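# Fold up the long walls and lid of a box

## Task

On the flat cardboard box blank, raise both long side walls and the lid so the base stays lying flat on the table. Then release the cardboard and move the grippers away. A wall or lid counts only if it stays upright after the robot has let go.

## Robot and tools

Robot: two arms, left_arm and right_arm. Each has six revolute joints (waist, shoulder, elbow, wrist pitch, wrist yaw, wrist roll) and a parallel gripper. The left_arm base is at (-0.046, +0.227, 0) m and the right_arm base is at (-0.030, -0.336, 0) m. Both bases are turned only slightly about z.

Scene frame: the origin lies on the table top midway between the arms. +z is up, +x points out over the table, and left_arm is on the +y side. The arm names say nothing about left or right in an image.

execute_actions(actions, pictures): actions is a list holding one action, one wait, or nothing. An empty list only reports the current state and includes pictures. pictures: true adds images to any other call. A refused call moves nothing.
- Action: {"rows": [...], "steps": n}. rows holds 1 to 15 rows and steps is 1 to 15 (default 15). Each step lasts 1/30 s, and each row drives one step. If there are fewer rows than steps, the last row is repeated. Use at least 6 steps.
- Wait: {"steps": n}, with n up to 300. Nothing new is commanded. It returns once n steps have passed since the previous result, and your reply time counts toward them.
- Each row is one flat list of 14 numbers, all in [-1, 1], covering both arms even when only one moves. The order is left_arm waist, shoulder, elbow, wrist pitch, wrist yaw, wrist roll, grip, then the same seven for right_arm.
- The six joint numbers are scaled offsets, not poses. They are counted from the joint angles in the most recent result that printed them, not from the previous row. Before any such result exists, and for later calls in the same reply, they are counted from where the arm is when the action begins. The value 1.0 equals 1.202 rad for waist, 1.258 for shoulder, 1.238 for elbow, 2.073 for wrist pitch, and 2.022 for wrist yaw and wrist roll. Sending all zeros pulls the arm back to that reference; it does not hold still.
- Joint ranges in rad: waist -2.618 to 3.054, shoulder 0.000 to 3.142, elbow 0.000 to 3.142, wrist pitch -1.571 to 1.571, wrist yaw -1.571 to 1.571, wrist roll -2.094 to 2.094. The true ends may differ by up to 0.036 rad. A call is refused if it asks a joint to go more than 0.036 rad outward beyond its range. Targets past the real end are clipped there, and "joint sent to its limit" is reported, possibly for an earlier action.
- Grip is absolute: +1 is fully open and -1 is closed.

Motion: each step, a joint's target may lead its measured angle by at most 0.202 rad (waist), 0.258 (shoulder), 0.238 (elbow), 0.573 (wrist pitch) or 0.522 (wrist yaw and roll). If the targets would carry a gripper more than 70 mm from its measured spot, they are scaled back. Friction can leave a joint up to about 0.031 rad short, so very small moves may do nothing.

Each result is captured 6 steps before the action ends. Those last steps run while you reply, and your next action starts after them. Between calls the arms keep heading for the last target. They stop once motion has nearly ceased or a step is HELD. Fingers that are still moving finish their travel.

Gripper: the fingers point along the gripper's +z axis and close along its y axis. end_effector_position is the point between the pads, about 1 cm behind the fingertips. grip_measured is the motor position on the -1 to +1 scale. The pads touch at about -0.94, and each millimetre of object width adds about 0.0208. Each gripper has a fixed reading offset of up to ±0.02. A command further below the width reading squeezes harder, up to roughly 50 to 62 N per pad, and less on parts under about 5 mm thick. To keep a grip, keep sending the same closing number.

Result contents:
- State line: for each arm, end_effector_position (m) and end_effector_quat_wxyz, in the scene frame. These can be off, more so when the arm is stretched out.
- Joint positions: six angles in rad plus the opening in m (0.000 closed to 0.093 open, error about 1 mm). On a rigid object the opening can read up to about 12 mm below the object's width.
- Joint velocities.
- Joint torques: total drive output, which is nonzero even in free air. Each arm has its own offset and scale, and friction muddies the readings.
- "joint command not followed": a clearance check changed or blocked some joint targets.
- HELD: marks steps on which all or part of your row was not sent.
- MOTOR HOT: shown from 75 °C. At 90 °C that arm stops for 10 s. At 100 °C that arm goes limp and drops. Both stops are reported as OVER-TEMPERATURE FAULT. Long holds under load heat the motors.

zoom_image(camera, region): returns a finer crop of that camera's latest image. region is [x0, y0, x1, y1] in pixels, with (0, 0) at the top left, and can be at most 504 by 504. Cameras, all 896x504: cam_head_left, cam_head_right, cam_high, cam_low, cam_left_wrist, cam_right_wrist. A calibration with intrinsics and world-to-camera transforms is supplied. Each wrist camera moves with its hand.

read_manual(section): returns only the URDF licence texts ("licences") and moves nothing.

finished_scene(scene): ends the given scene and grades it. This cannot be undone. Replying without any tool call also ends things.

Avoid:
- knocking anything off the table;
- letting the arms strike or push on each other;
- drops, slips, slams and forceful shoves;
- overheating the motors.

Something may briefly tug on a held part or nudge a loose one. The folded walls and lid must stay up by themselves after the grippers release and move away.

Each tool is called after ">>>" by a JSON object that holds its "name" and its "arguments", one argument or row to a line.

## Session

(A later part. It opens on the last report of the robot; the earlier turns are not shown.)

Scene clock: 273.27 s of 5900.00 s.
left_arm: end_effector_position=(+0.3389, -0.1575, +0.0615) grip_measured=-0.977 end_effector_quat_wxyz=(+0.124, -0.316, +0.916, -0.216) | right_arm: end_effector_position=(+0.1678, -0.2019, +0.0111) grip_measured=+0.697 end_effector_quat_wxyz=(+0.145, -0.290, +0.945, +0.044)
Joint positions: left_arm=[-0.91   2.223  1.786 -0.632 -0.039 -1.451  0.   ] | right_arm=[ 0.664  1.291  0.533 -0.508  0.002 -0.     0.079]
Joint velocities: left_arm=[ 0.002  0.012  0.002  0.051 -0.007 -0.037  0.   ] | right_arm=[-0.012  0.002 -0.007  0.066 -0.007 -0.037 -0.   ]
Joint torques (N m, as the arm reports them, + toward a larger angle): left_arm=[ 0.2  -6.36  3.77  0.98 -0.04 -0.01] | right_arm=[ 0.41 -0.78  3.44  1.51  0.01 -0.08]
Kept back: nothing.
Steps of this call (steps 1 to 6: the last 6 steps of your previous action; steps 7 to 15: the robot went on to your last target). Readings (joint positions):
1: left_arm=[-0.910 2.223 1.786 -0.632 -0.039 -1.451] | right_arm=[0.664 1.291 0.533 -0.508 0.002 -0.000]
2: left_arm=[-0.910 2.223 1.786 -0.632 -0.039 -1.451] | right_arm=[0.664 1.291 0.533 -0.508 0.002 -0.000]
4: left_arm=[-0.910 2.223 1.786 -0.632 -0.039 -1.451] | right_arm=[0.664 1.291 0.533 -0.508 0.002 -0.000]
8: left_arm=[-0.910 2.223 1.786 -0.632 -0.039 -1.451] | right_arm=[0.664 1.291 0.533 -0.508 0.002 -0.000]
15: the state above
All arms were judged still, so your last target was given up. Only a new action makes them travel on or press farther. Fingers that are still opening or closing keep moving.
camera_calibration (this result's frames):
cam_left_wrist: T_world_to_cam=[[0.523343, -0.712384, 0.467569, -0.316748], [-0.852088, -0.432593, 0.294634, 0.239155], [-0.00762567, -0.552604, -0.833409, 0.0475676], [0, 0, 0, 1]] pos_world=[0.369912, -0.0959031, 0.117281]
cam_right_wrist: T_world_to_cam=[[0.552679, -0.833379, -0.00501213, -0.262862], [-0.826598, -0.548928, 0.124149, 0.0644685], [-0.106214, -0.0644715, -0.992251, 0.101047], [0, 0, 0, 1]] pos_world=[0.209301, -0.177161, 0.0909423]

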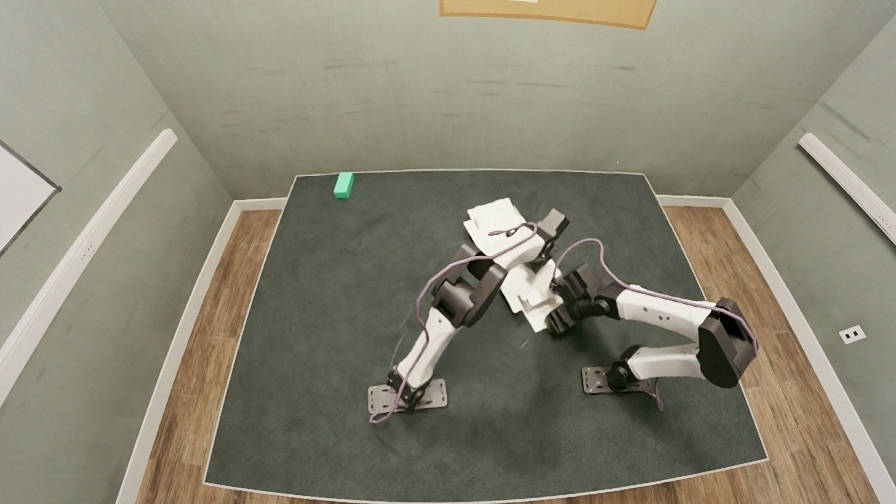

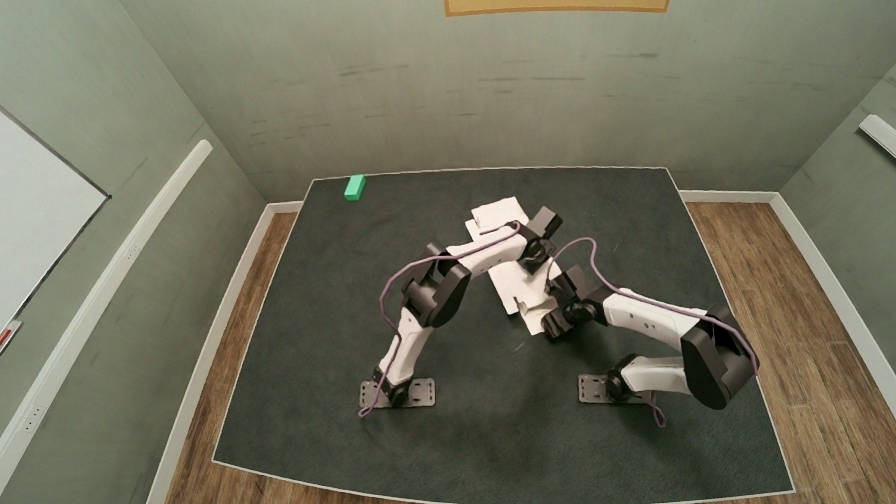

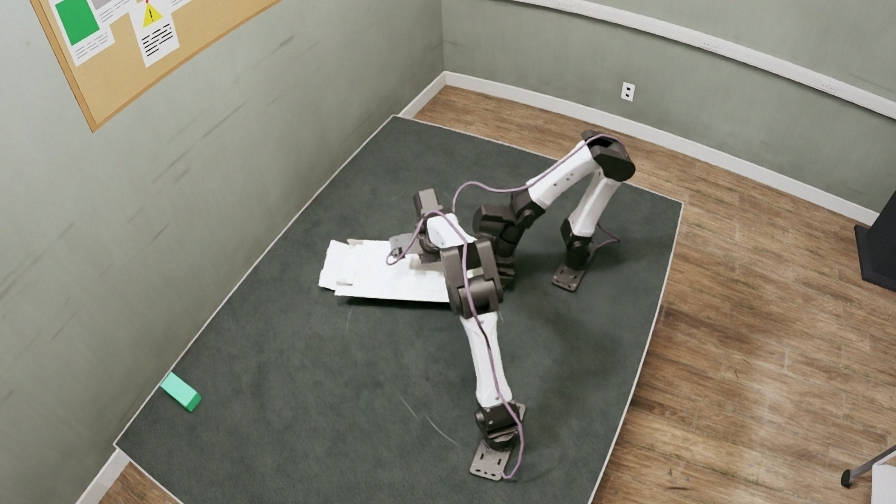

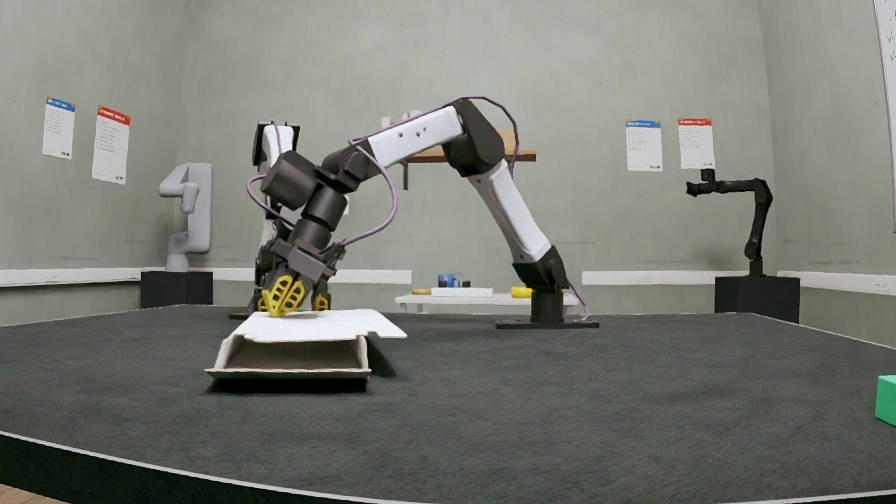

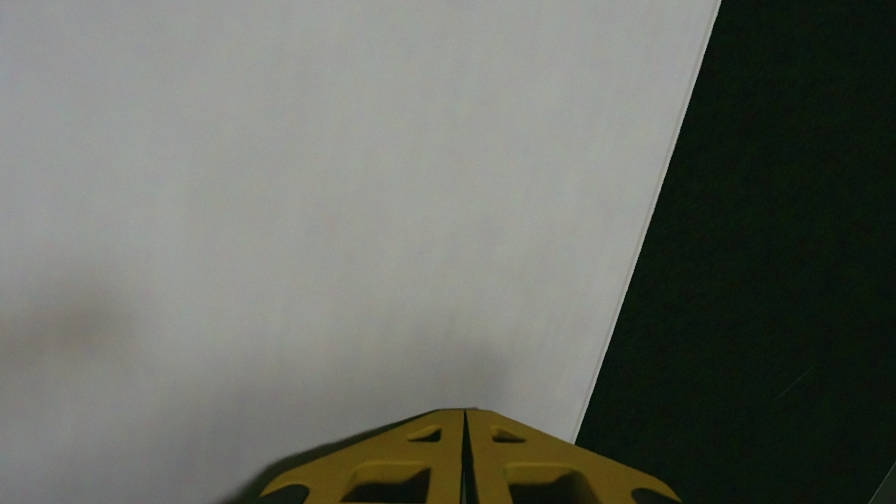

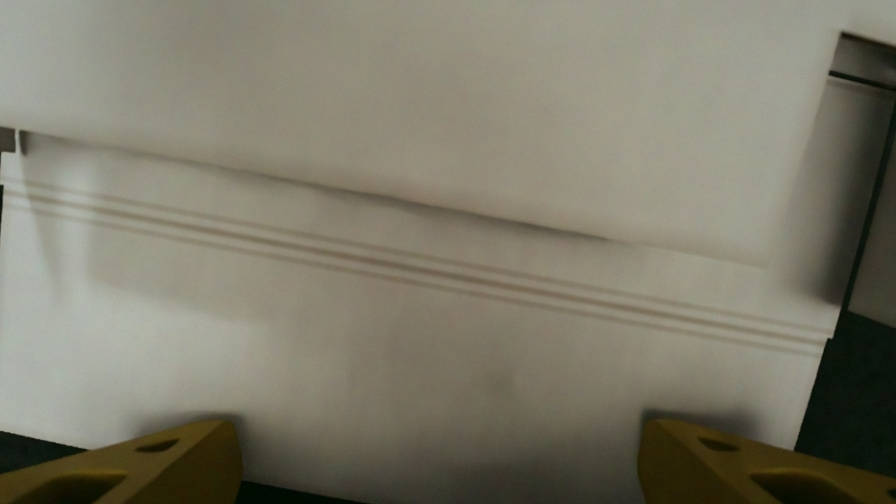

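>>> {"name": "execute_actions", "arguments": {
  "actions": [
    {"rows": [[0,0.02,-0.012,-0.008,0,0,-1, 0,0.03,-0.03,0.02,0,0,0.7],[0,0.025,-0.024,-0.016,0,0,-1, 0,0.03,-0.03,0.02,0,0,0.7],[0,0.025,-0.036,-0.024,0,0,-1, 0,0.03,-0.03,0.02,0,0,0.7],[0,0.025,-0.048,-0.032,0,0,-1, 0,0.03,-0.03,0.02,0,0,0.7],[0,0.025,-0.06,-0.04,0,0,-1, 0,0.03,-0.03,0.02,0,0,0.7]], "steps": 15}
  ],
  "pictures": true
}}

Scene clock: 275.70 s of 5900.00 s.
left_arm: end_effector_position=(+0.3365, -0.1529, +0.0596) grip_measured=-0.977 end_effector_quat_wxyz=(+0.125, -0.317, +0.917, -0.209) | right_arm: end_effector_position=(+0.1678, -0.2019, +0.0111) grip_measured=+0.697 end_effector_quat_wxyz=(+0.145, -0.290, +0.945, +0.044)
Joint positions: left_arm=[-0.91   2.213  1.767 -0.634 -0.047 -1.451  0.   ] | right_arm=[ 0.664  1.291  0.533 -0.508  0.002 -0.     0.079]
Joint velocities: left_arm=[ 0.007 -0.012 -0.037 -0.081  0.007 -0.037  0.   ] | right_arm=[ 0.002 -0.007 -0.022 -0.037 -0.051  0.095 -0.001]
Joint torques (N m, as the arm reports them, + toward a larger angle): left_arm=[ 0.02 -9.46  2.44  0.57  0.09  0.  ] | right_arm=[ 0.38 -0.76  3.42  1.51  0.01 -0.08]
Steps of this call (steps 1 to 64: nothing new was sent; steps 65 to 73: the first 9 steps of this action). Readings (joint positions):
65: left_arm=[-0.910 2.221 1.786 -0.630 -0.039 -1.451] | right_arm=[0.664 1.291 0.533 -0.508 0.002 -0.000]
66: left_arm=[-0.910 2.221 1.786 -0.630 -0.039 -1.451] | right_arm=[0.664 1.291 0.533 -0.508 0.002 -0.000]
68: left_arm=[-0.910 2.221 1.784 -0.631 -0.039 -1.451] | right_arm=[0.664 1.291 0.533 -0.508 0.002 -0.000]
72: left_arm=[-0.910 2.214 1.768 -0.633 -0.045 -1.451] | right_arm=[0.664 1.291 0.533 -0.508 0.002 -0.000]
73: the state above
camera_calibration (this result's frames):
cam_left_wrist: T_world_to_cam=[[0.527689, -0.716225, 0.456691, -0.31272], [-0.849399, -0.439783, 0.291741, 0.2378], [-0.00810726, -0.541861, -0.840429, 0.0507732], [0, 0, 0, 1]] pos_world=[0.367418, -0.091885, 0.116111]
cam_right_wrist: T_world_to_cam=[[0.552679, -0.833379, -0.00501213, -0.262862], [-0.826598, -0.548928, 0.124149, 0.0644685], [-0.106214, -0.0644715, -0.992251, 0.101047], [0, 0, 0, 1]] pos_world=[0.209301, -0.177161, 0.0909423]

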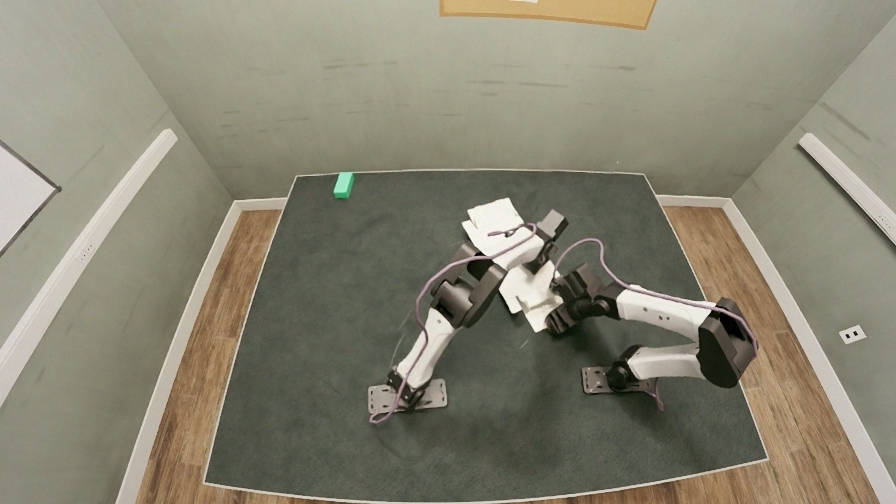

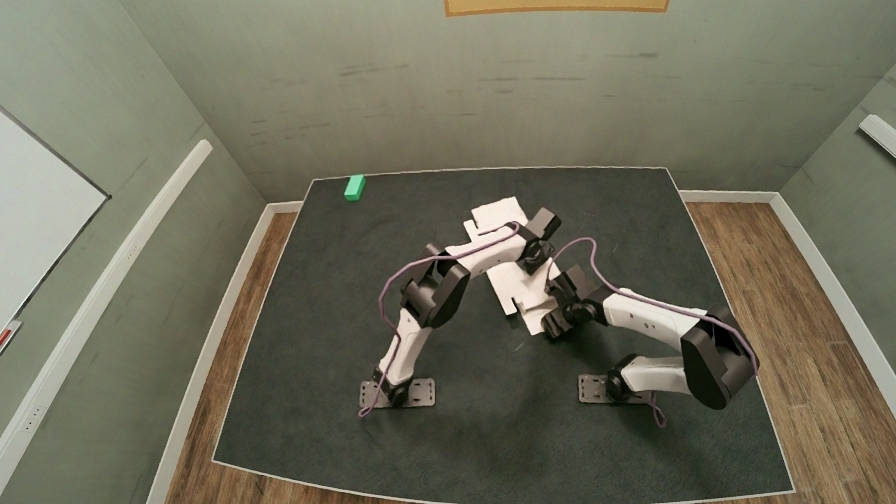

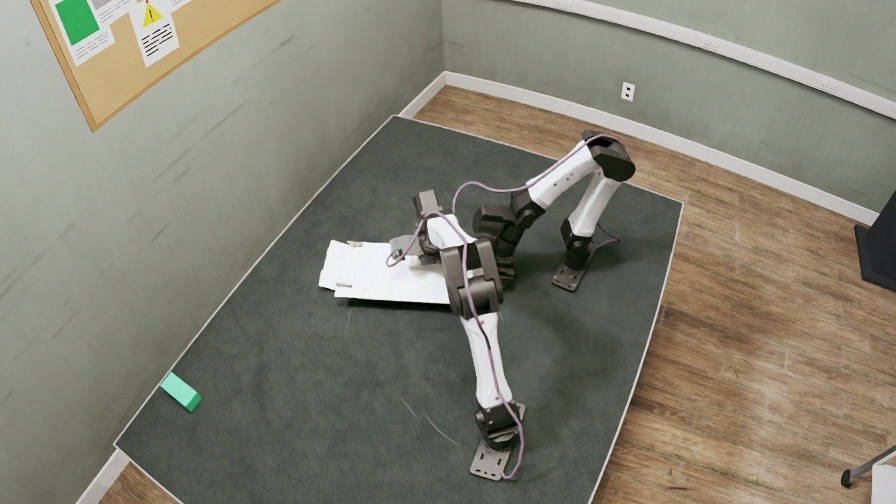

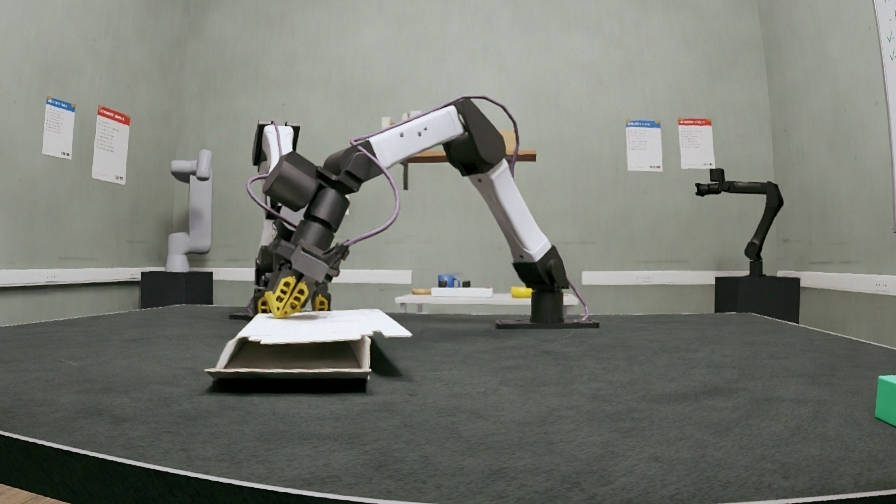

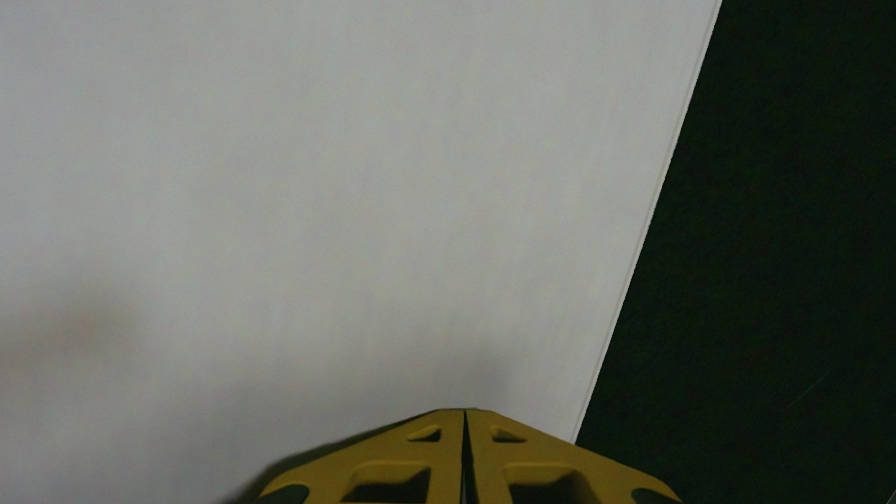

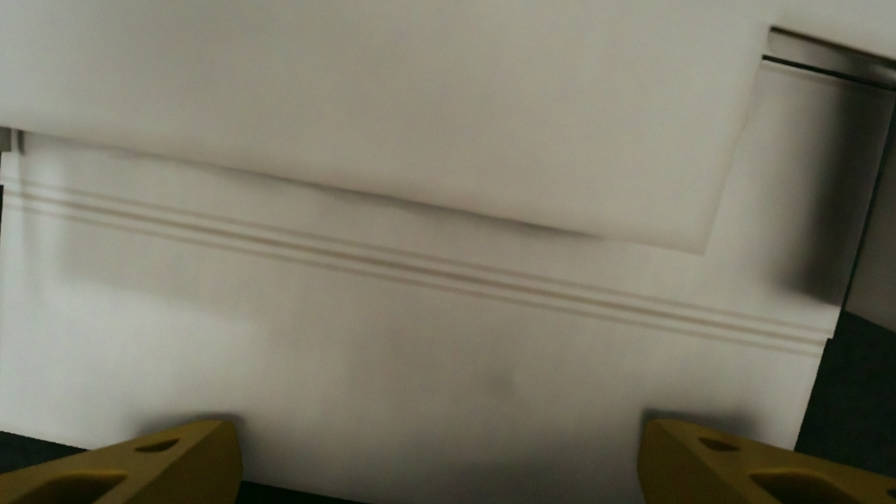

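>>> {"name": "execute_actions", "arguments": {
  "actions": [
    {"steps": 12}
  ],
  "pictures": true
}}

Scene clock: 276.10 s of 5900.00 s.
left_arm: end_effector_position=(+0.3359, -0.1516, +0.0590) grip_measured=-0.977 end_effector_quat_wxyz=(+0.126, -0.318, +0.917, -0.206) | right_arm: end_effector_position=(+0.1678, -0.2019, +0.0111) grip_measured=+0.697 end_effector_quat_wxyz=(+0.145, -0.290, +0.945, +0.044)
Joint positions: left_arm=[-0.91   2.213  1.766 -0.64  -0.05  -1.451  0.   ] | right_arm=[ 0.664  1.291  0.533 -0.508  0.002 -0.     0.079]
Joint velocities: left_arm=[ 0.002  0.002 -0.007  0.037  0.051 -0.022  0.   ] | right_arm=[-0.007  0.002  0.007 -0.037  0.007 -0.007 -0.001]
Joint torques (N m, as the arm reports them, + toward a larger angle): left_arm=[ 0.05 -9.54  2.42  0.58  0.05 -0.02] | right_arm=[ 0.43 -0.76  3.45  1.52  0.02 -0.09]
Kept back: nothing.
Steps of this call (steps 1 to 6: the last 6 steps of your previous action; steps 7 to 12: the robot went on to your last target). Readings (joint positions):
1: left_arm=[-0.910 2.213 1.767 -0.635 -0.048 -1.451] | right_arm=[0.664 1.291 0.533 -0.508 0.002 -0.000]
2: left_arm=[-0.910 2.213 1.766 -0.636 -0.048 -1.451] | right_arm=[0.664 1.291 0.533 -0.508 0.002 -0.000]
4: left_arm=[-0.910 2.213 1.766 -0.637 -0.049 -1.451] | right_arm=[0.664 1.291 0.533 -0.508 0.002 -0.000]
8: left_arm=[-0.910 2.213 1.766 -0.638 -0.050 -1.451] | right_arm=[0.664 1.291 0.533 -0.508 0.002 -0.000]
12: the state above
camera_calibration (this result's frames):
cam_left_wrist: T_world_to_cam=[[0.529655, -0.718182, 0.451309, -0.311817], [-0.848164, -0.442737, 0.290862, 0.237279], [-0.00908088, -0.536841, -0.843635, 0.0522021], [0, 0, 0, 1]] pos_world=[0.366881, -0.0908648, 0.11575]
cam_right_wrist: T_world_to_cam=[[0.552679, -0.833379, -0.00501213, -0.262862], [-0.826598, -0.548928, 0.124149, 0.0644685], [-0.106214, -0.0644715, -0.992251, 0.101047], [0, 0, 0, 1]] pos_world=[0.209301, -0.177161, 0.0909423]

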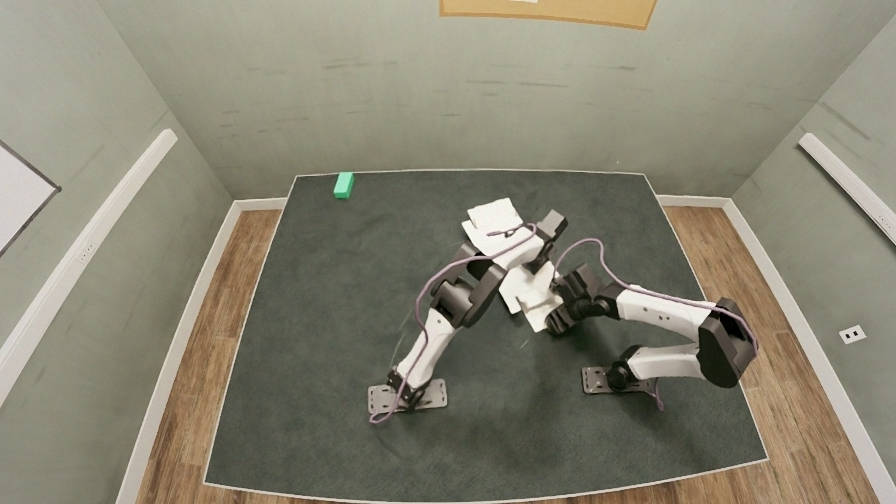

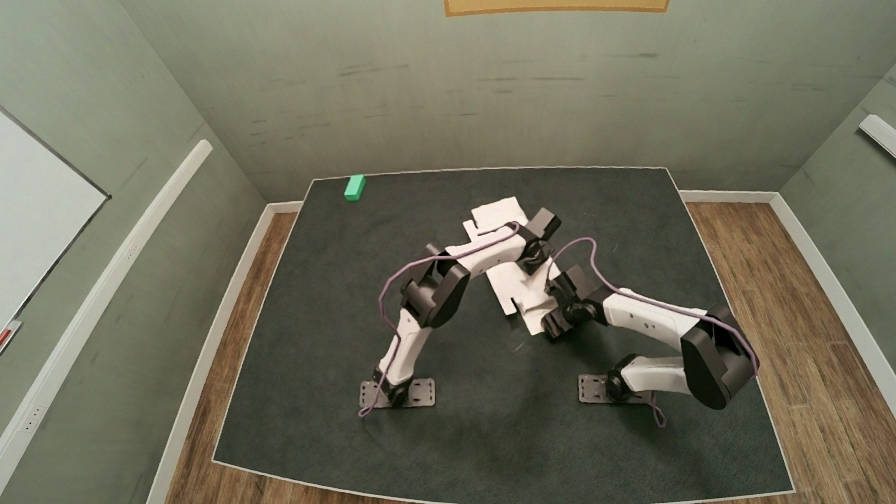

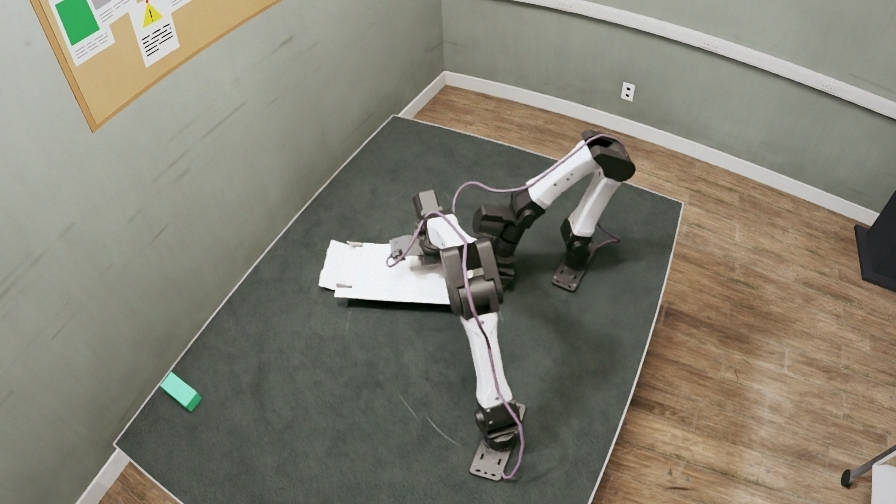

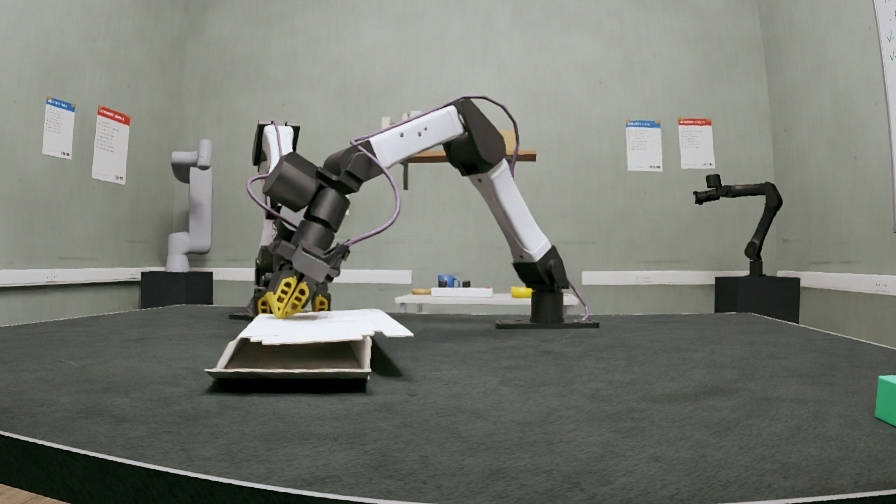

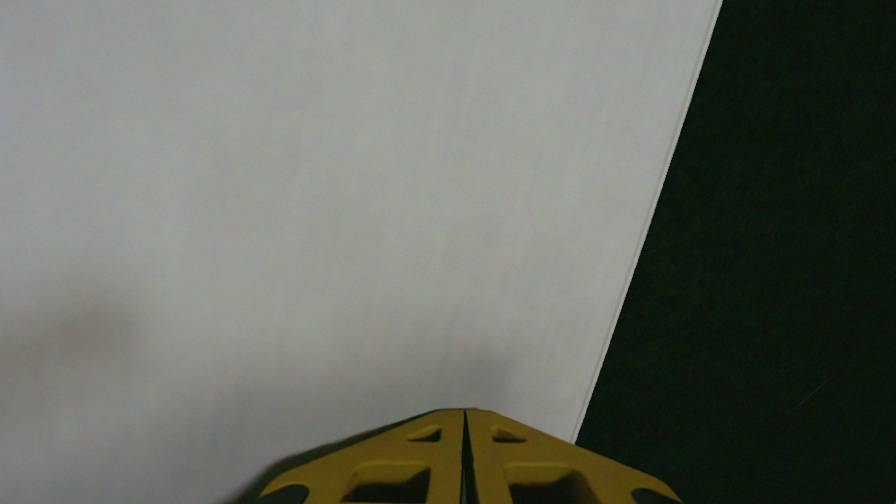

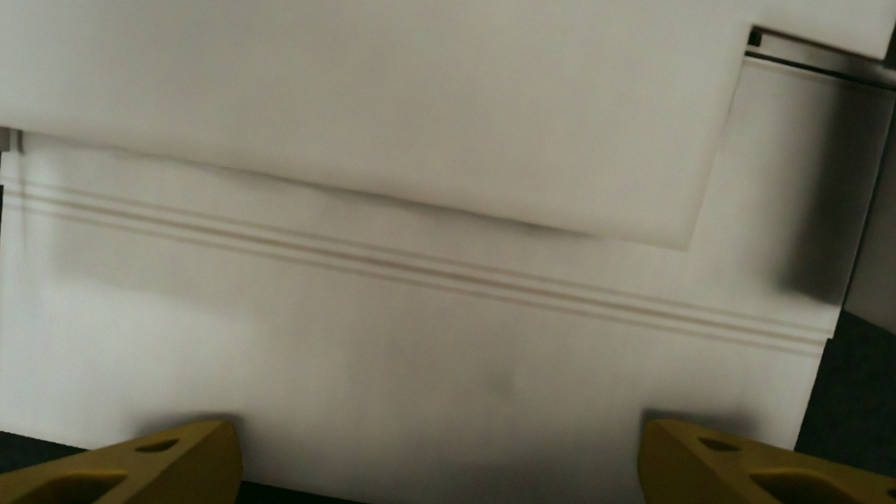

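>>> {"name": "execute_actions", "arguments": {
  "actions": [
    {"rows": [[0,0.02,-0.03,-0.015,0,0,-1, 0,0.03,-0.03,0.02,0,0,0.7],[0,0.025,-0.045,-0.025,0,0,-1, 0,0.03,-0.03,0.02,0,0,0.7],[0,0.025,-0.06,-0.032,0,0,-1, 0,0.03,-0.03,0.02,0,0,0.7],[0,0.025,-0.073,-0.04,0,0,-1, 0,0.03,-0.03,0.02,0,0,0.7]], "steps": 15}
  ]
}}

>>> {"name": "execute_actions", "arguments": {
  "actions": [
    {"steps": 12}
  ],
  "pictures": true
}}

Scene clock: 276.83 s of 5900.00 s.
left_arm: end_effector_position=(+0.3311, -0.1400, +0.0500) grip_measured=-0.977 end_effector_quat_wxyz=(+0.126, -0.322, +0.920, -0.186) | right_arm: end_effector_position=(+0.1678, -0.2019, +0.0111) grip_measured=+0.697 end_effector_quat_wxyz=(+0.145, -0.290, +0.945, +0.044)
Joint positions: left_arm=[-0.907  2.203  1.729 -0.648 -0.068 -1.451  0.   ] | right_arm=[ 0.664  1.291  0.533 -0.508  0.002 -0.     0.079]
Joint velocities: left_arm=[ 0.007 -0.007 -0.056 -0.095 -0.037  0.037  0.   ] | right_arm=[-0.002 -0.002 -0.022  0.007  0.007  0.037 -0.001]
Joint torques (N m, as the arm reports them, + toward a larger angle): left_arm=[-0.33 -9.26  2.81  0.61  0.25  0.  ] | right_arm=[ 0.42 -0.78  3.45  1.51  0.02 -0.08]
Steps of this call (steps 1 to 13: the robot went on to your last target; steps 14 to 22: the first 9 steps of this action). Readings (joint positions):
14: left_arm=[-0.910 2.211 1.766 -0.640 -0.051 -1.451] | right_arm=[0.664 1.291 0.533 -0.508 0.002 -0.000]
15: left_arm=[-0.910 2.211 1.766 -0.640 -0.052 -1.451] | right_arm=[0.664 1.291 0.533 -0.508 0.002 -0.000]
17: left_arm=[-0.909 2.208 1.753 -0.639 -0.055 -1.451] | right_arm=[0.664 1.291 0.533 -0.508 0.002 -0.000]
21: left_arm=[-0.907 2.203 1.731 -0.646 -0.066 -1.451] | right_arm=[0.664 1.291 0.533 -0.508 0.002 -0.000]
22: the state above

Scene clock: 277.23 s of 5900.00 s.
left_arm: end_effector_position=(+0.3304, -0.1381, +0.0480) grip_measured=-0.977 end_effector_quat_wxyz=(+0.126, -0.322, +0.920, -0.182) | right_arm: end_effector_position=(+0.1678, -0.2019, +0.0111) grip_measured=+0.697 end_effector_quat_wxyz=(+0.145, -0.290, +0.945, +0.044)
Joint positions: left_arm=[-0.906  2.203  1.723 -0.65  -0.072 -1.451  0.   ] | right_arm=[ 0.664  1.291  0.533 -0.508  0.002 -0.     0.079]
Joint velocities: left_arm=[ 0.002 -0.007  0.002  0.022  0.022  0.022  0.   ] | right_arm=[ 0.002 -0.007 -0.002  0.022 -0.007 -0.022  0.001]
Joint torques (N m, as the arm reports them, + toward a larger angle): left_arm=[-0.2  -9.28  2.96  0.49  0.16 -0.02] | right_arm=[ 0.42 -0.76  3.45  1.51  0.02 -0.09]
Kept back: nothing.
Steps of this call (steps 1 to 6: the last 6 steps of your previous action; steps 7 to 12: the robot went on to your last target). Readings (joint positions):
1: left_arm=[-0.906 2.203 1.726 -0.649 -0.070 -1.451] | right_arm=[0.664 1.291 0.533 -0.508 0.002 -0.000]
2: left_arm=[-0.906 2.203 1.725 -0.650 -0.070 -1.451] | right_arm=[0.664 1.291 0.533 -0.508 0.002 -0.000]
4: left_arm=[-0.906 2.203 1.723 -0.650 -0.072 -1.451] | right_arm=[0.664 1.291 0.533 -0.508 0.002 -0.000]
8: left_arm=[-0.906 2.203 1.723 -0.650 -0.072 -1.451] | right_arm=[0.664 1.291 0.533 -0.508 0.002 -0.000]
12: the state above
camera_calibration (this result's frames):
cam_left_wrist: T_world_to_cam=[[0.546203, -0.730239, 0.410382, -0.299459], [-0.837496, -0.466594, 0.284412, 0.235213], [-0.0162069, -0.499041, -0.866427, 0.0588397], [0, 0, 0, 1]] pos_world=[0.361509, -0.079564, 0.106976]
cam_right_wrist: T_world_to_cam=[[0.552679, -0.833379, -0.00501213, -0.262862], [-0.826598, -0.548928, 0.124149, 0.0644685], [-0.106214, -0.0644715, -0.992251, 0.101047], [0, 0, 0, 1]] pos_world=[0.209301, -0.177161, 0.0909423]

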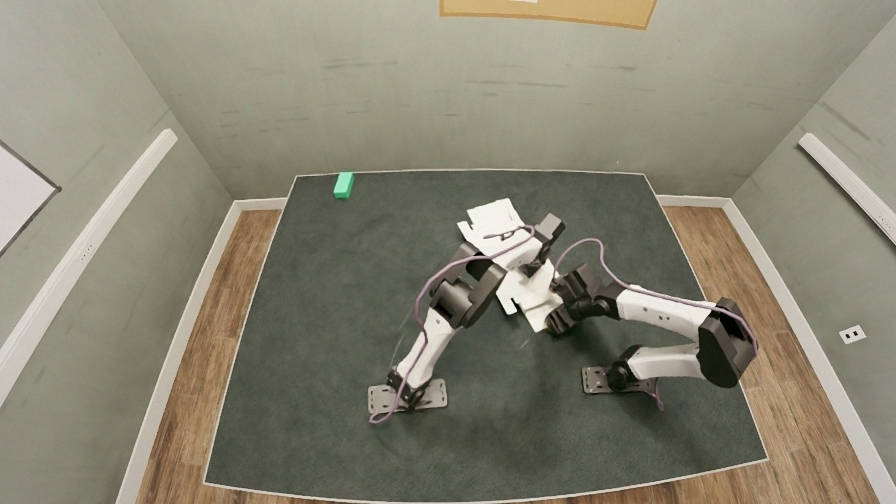

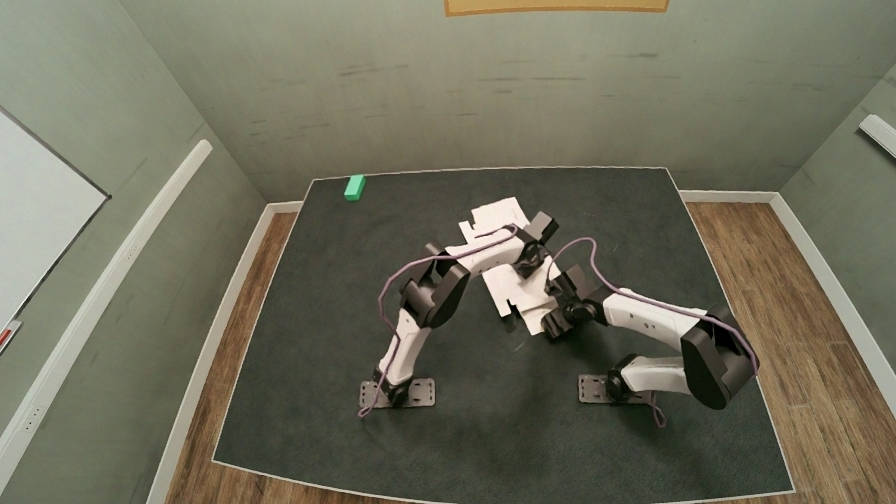

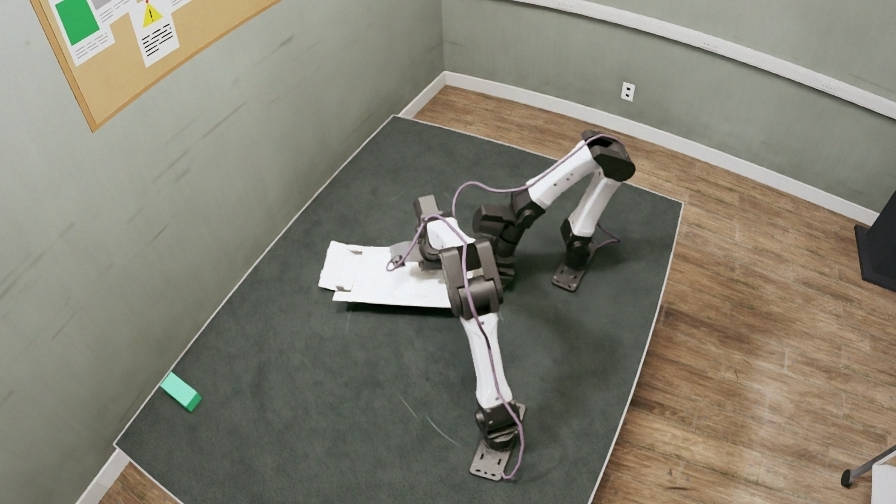

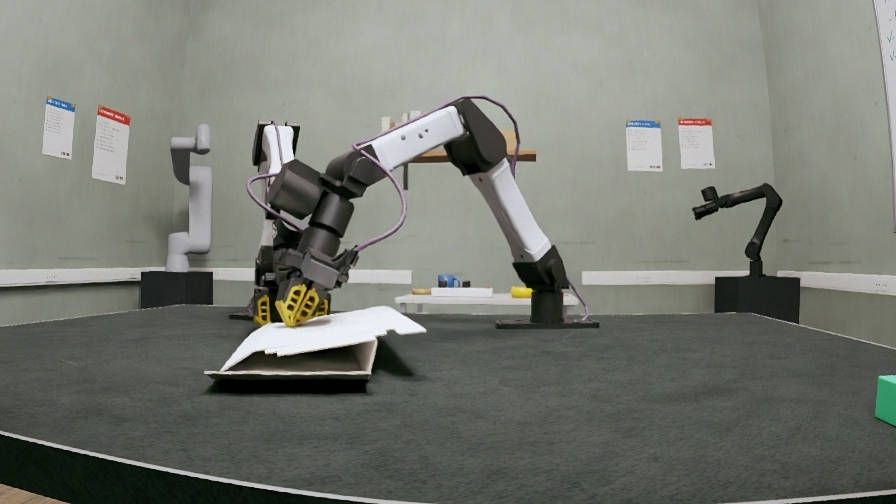

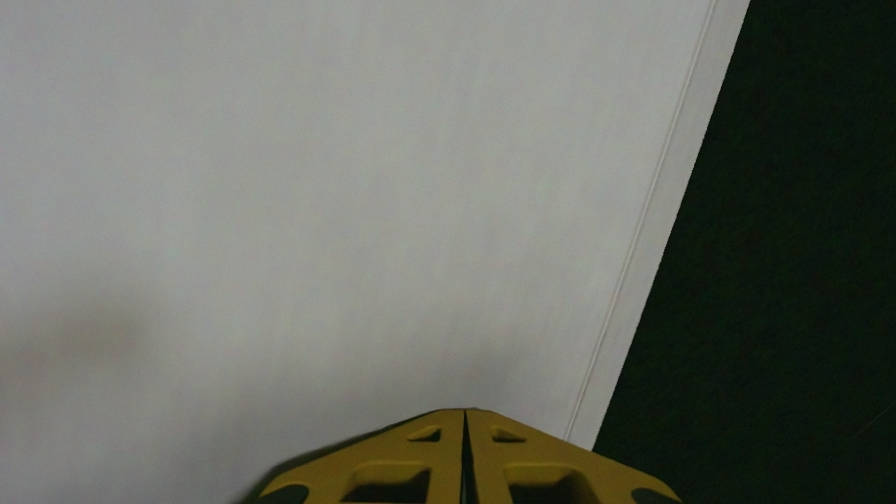

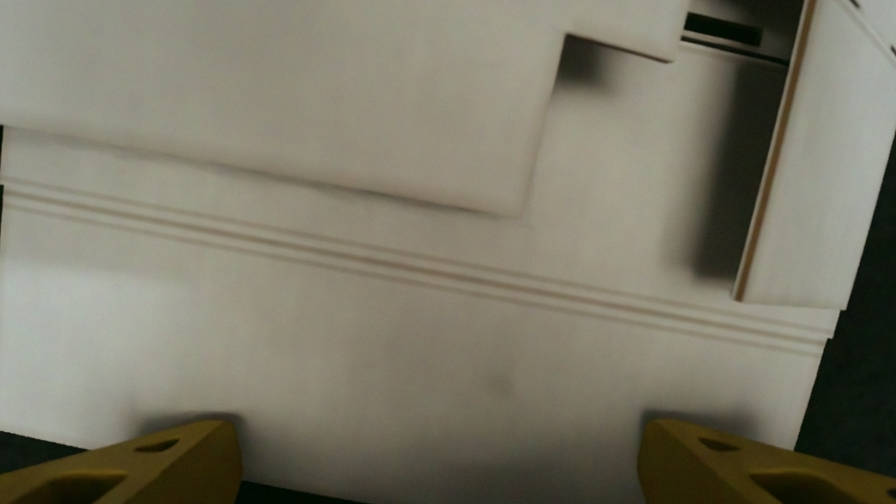

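>>> {"name": "execute_actions", "arguments": {
  "actions": [
    {"rows": [[0,0.02,-0.03,-0.015,0,0,-1, 0,0.03,-0.03,0.02,0,0,0.7],[0,0.035,-0.04,-0.02,0,0,-1, 0,0.03,-0.03,0.02,0,0,0.7],[0,0.05,-0.045,-0.02,0,0,-1, 0,0.03,-0.03,0.02,0,0,0.7]], "steps": 15}
  ]
}}

>>> {"name": "execute_actions", "arguments": {
  "actions": [
    {"steps": 12}
  ],
  "pictures": true
}}

Scene clock: 277.93 s of 5900.00 s.
left_arm: end_effector_position=(+0.3307, -0.1378, +0.0481) grip_measured=-0.977 end_effector_quat_wxyz=(+0.128, -0.323, +0.920, -0.181) | right_arm: end_effector_position=(+0.1678, -0.2019, +0.0111) grip_measured=+0.697 end_effector_quat_wxyz=(+0.145, -0.290, +0.945, +0.044)
Joint positions: left_arm=[-0.906  2.203  1.723 -0.65  -0.074 -1.451  0.   ] | right_arm=[ 0.664  1.291  0.533 -0.508  0.002 -0.     0.079]
Joint velocities: left_arm=[-0.012 -0.002 -0.002  0.022 -0.022 -0.022  0.   ] | right_arm=[ 0.007  0.012  0.022 -0.037  0.022  0.037 -0.   ]
Joint torques (N m, as the arm reports them, + toward a larger angle): left_arm=[ 0.04 -7.81  2.25  0.86 -0.04 -0.02] | right_arm=[ 0.39 -0.78  3.48  1.51  0.02 -0.08]
Steps of this call (steps 1 to 12: the robot went on to your last target; steps 13 to 21: the first 9 steps of this action). Readings (joint positions):
13: left_arm=[-0.906 2.203 1.723 -0.650 -0.073 -1.451] | right_arm=[0.664 1.291 0.533 -0.508 0.002 -0.000]
14: left_arm=[-0.906 2.203 1.723 -0.650 -0.074 -1.451] | right_arm=[0.664 1.291 0.533 -0.508 0.002 -0.000]
16: left_arm=[-0.906 2.203 1.723 -0.650 -0.074 -1.451] | right_arm=[0.664 1.291 0.533 -0.508 0.002 -0.000]
20: left_arm=[-0.906 2.203 1.723 -0.650 -0.074 -1.451] | right_arm=[0.664 1.291 0.533 -0.508 0.002 -0.000]
21: the state above

Scene clock: 278.33 s of 5900.00 s.
left_arm: end_effector_position=(+0.3307, -0.1378, +0.0481) grip_measured=-0.977 end_effector_quat_wxyz=(+0.128, -0.323, +0.920, -0.181) | right_arm: end_effector_position=(+0.1678, -0.2019, +0.0111) grip_measured=+0.697 end_effector_quat_wxyz=(+0.145, -0.290, +0.945, +0.044)
Joint positions: left_arm=[-0.906  2.203  1.723 -0.65  -0.074 -1.451  0.   ] | right_arm=[ 0.664  1.291  0.533 -0.508  0.002 -0.     0.079]
Joint velocities: left_arm=[-0.002 -0.002 -0.007  0.007 -0.066 -0.037  0.   ] | right_arm=[-0.002 -0.002 -0.002  0.022 -0.007  0.037 -0.001]
Joint torques (N m, as the arm reports them, + toward a larger angle): left_arm=[ 0.17 -7.78  2.22  0.86 -0.04  0.01] | right_arm=[ 0.41 -0.77  3.47  1.51  0.02 -0.09]
Kept back: nothing.
Steps of this call (steps 1 to 6: the last 6 steps of your previous action; steps 7 to 12: the robot went on to your last target). Readings (joint positions):
1: left_arm=[-0.906 2.203 1.723 -0.650 -0.074 -1.451] | right_arm=[0.664 1.291 0.533 -0.508 0.002 -0.000]
2: left_arm=[-0.906 2.203 1.723 -0.650 -0.074 -1.451] | right_arm=[0.664 1.291 0.533 -0.508 0.002 -0.000]
4: left_arm=[-0.906 2.203 1.723 -0.650 -0.074 -1.451] | right_arm=[0.664 1.291 0.533 -0.508 0.002 -0.000]
8: left_arm=[-0.906 2.203 1.723 -0.650 -0.074 -1.451] | right_arm=[0.664 1.291 0.533 -0.508 0.002 -0.000]
12: the state above
camera_calibration (this result's frames):
cam_left_wrist: T_world_to_cam=[[0.546331, -0.73031, 0.410086, -0.299441], [-0.83745, -0.46803, 0.28218, 0.235509], [-0.0141467, -0.49759, -0.867297, 0.0585929], [0, 0, 0, 1]] pos_world=[0.36165, -0.0793039, 0.107158]
cam_right_wrist: T_world_to_cam=[[0.552679, -0.833379, -0.00501213, -0.262862], [-0.826598, -0.548928, 0.124149, 0.0644685], [-0.106214, -0.0644715, -0.992251, 0.101047], [0, 0, 0, 1]] pos_world=[0.209301, -0.177161, 0.0909423]

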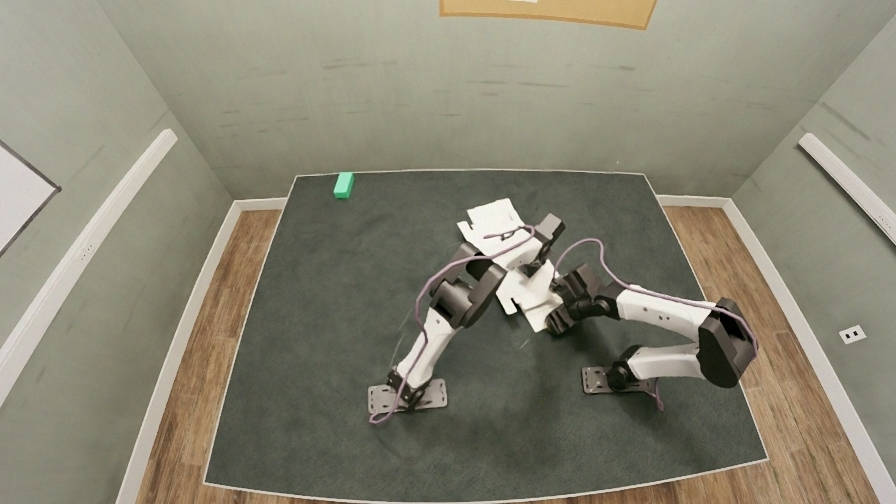

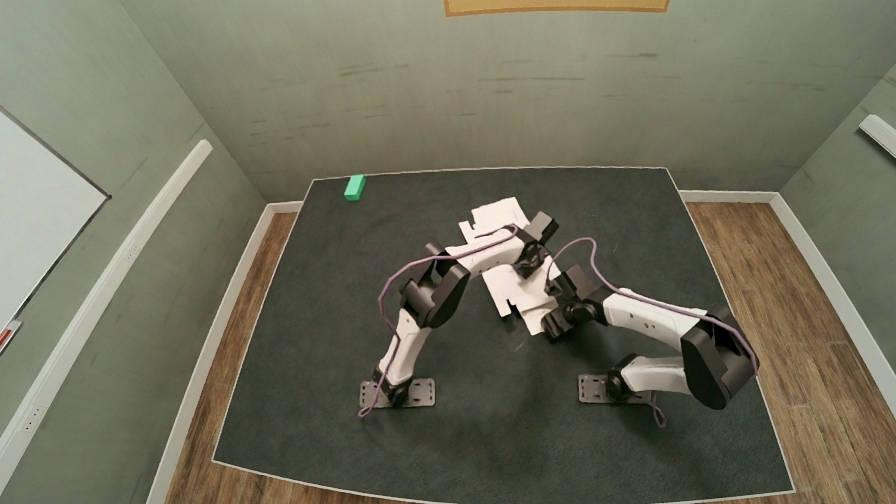

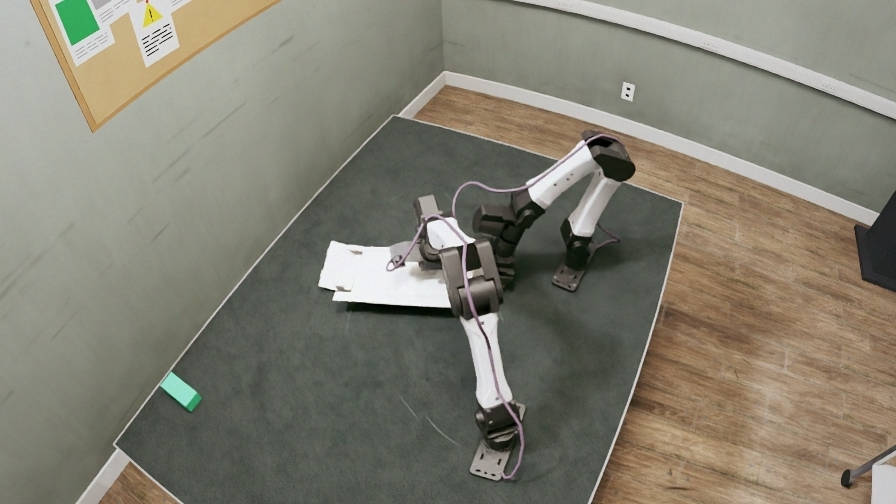

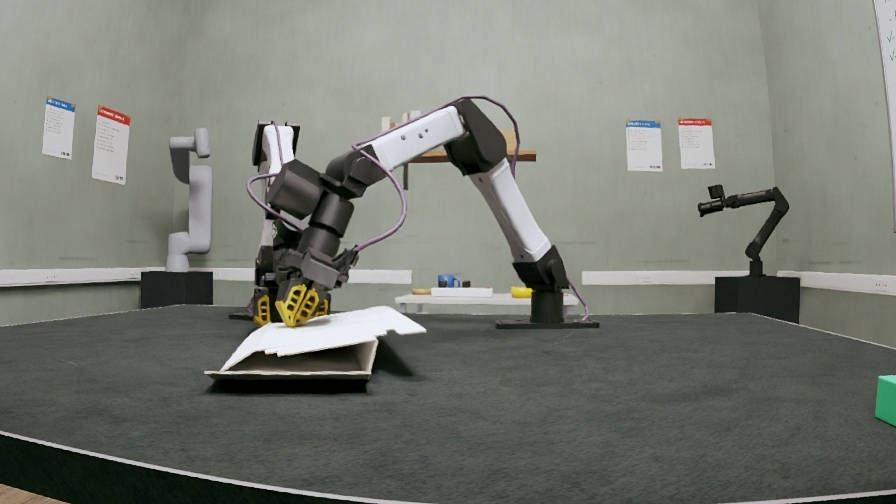

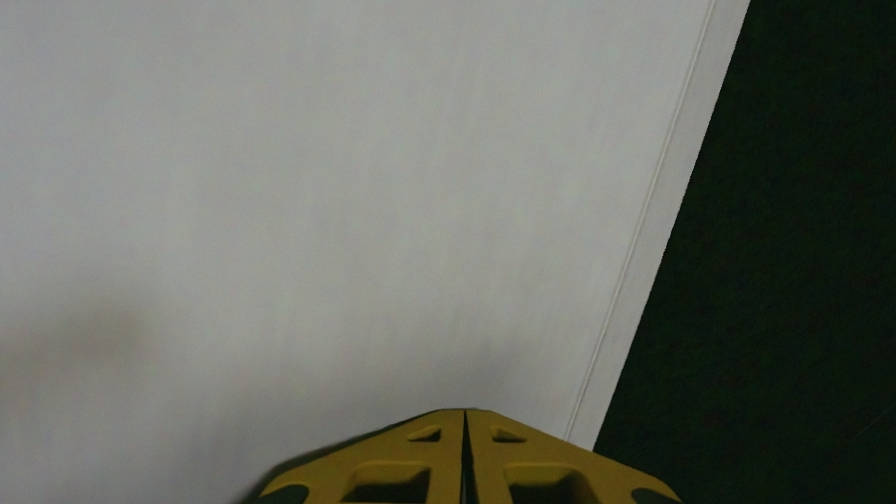

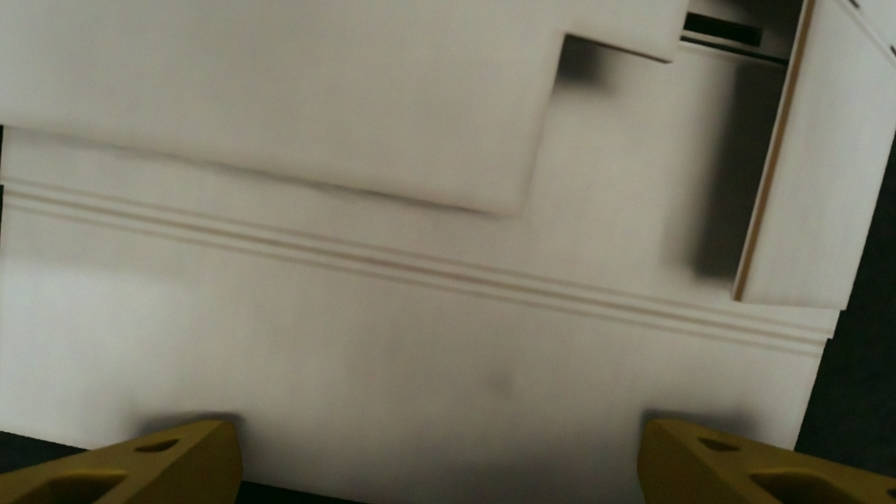

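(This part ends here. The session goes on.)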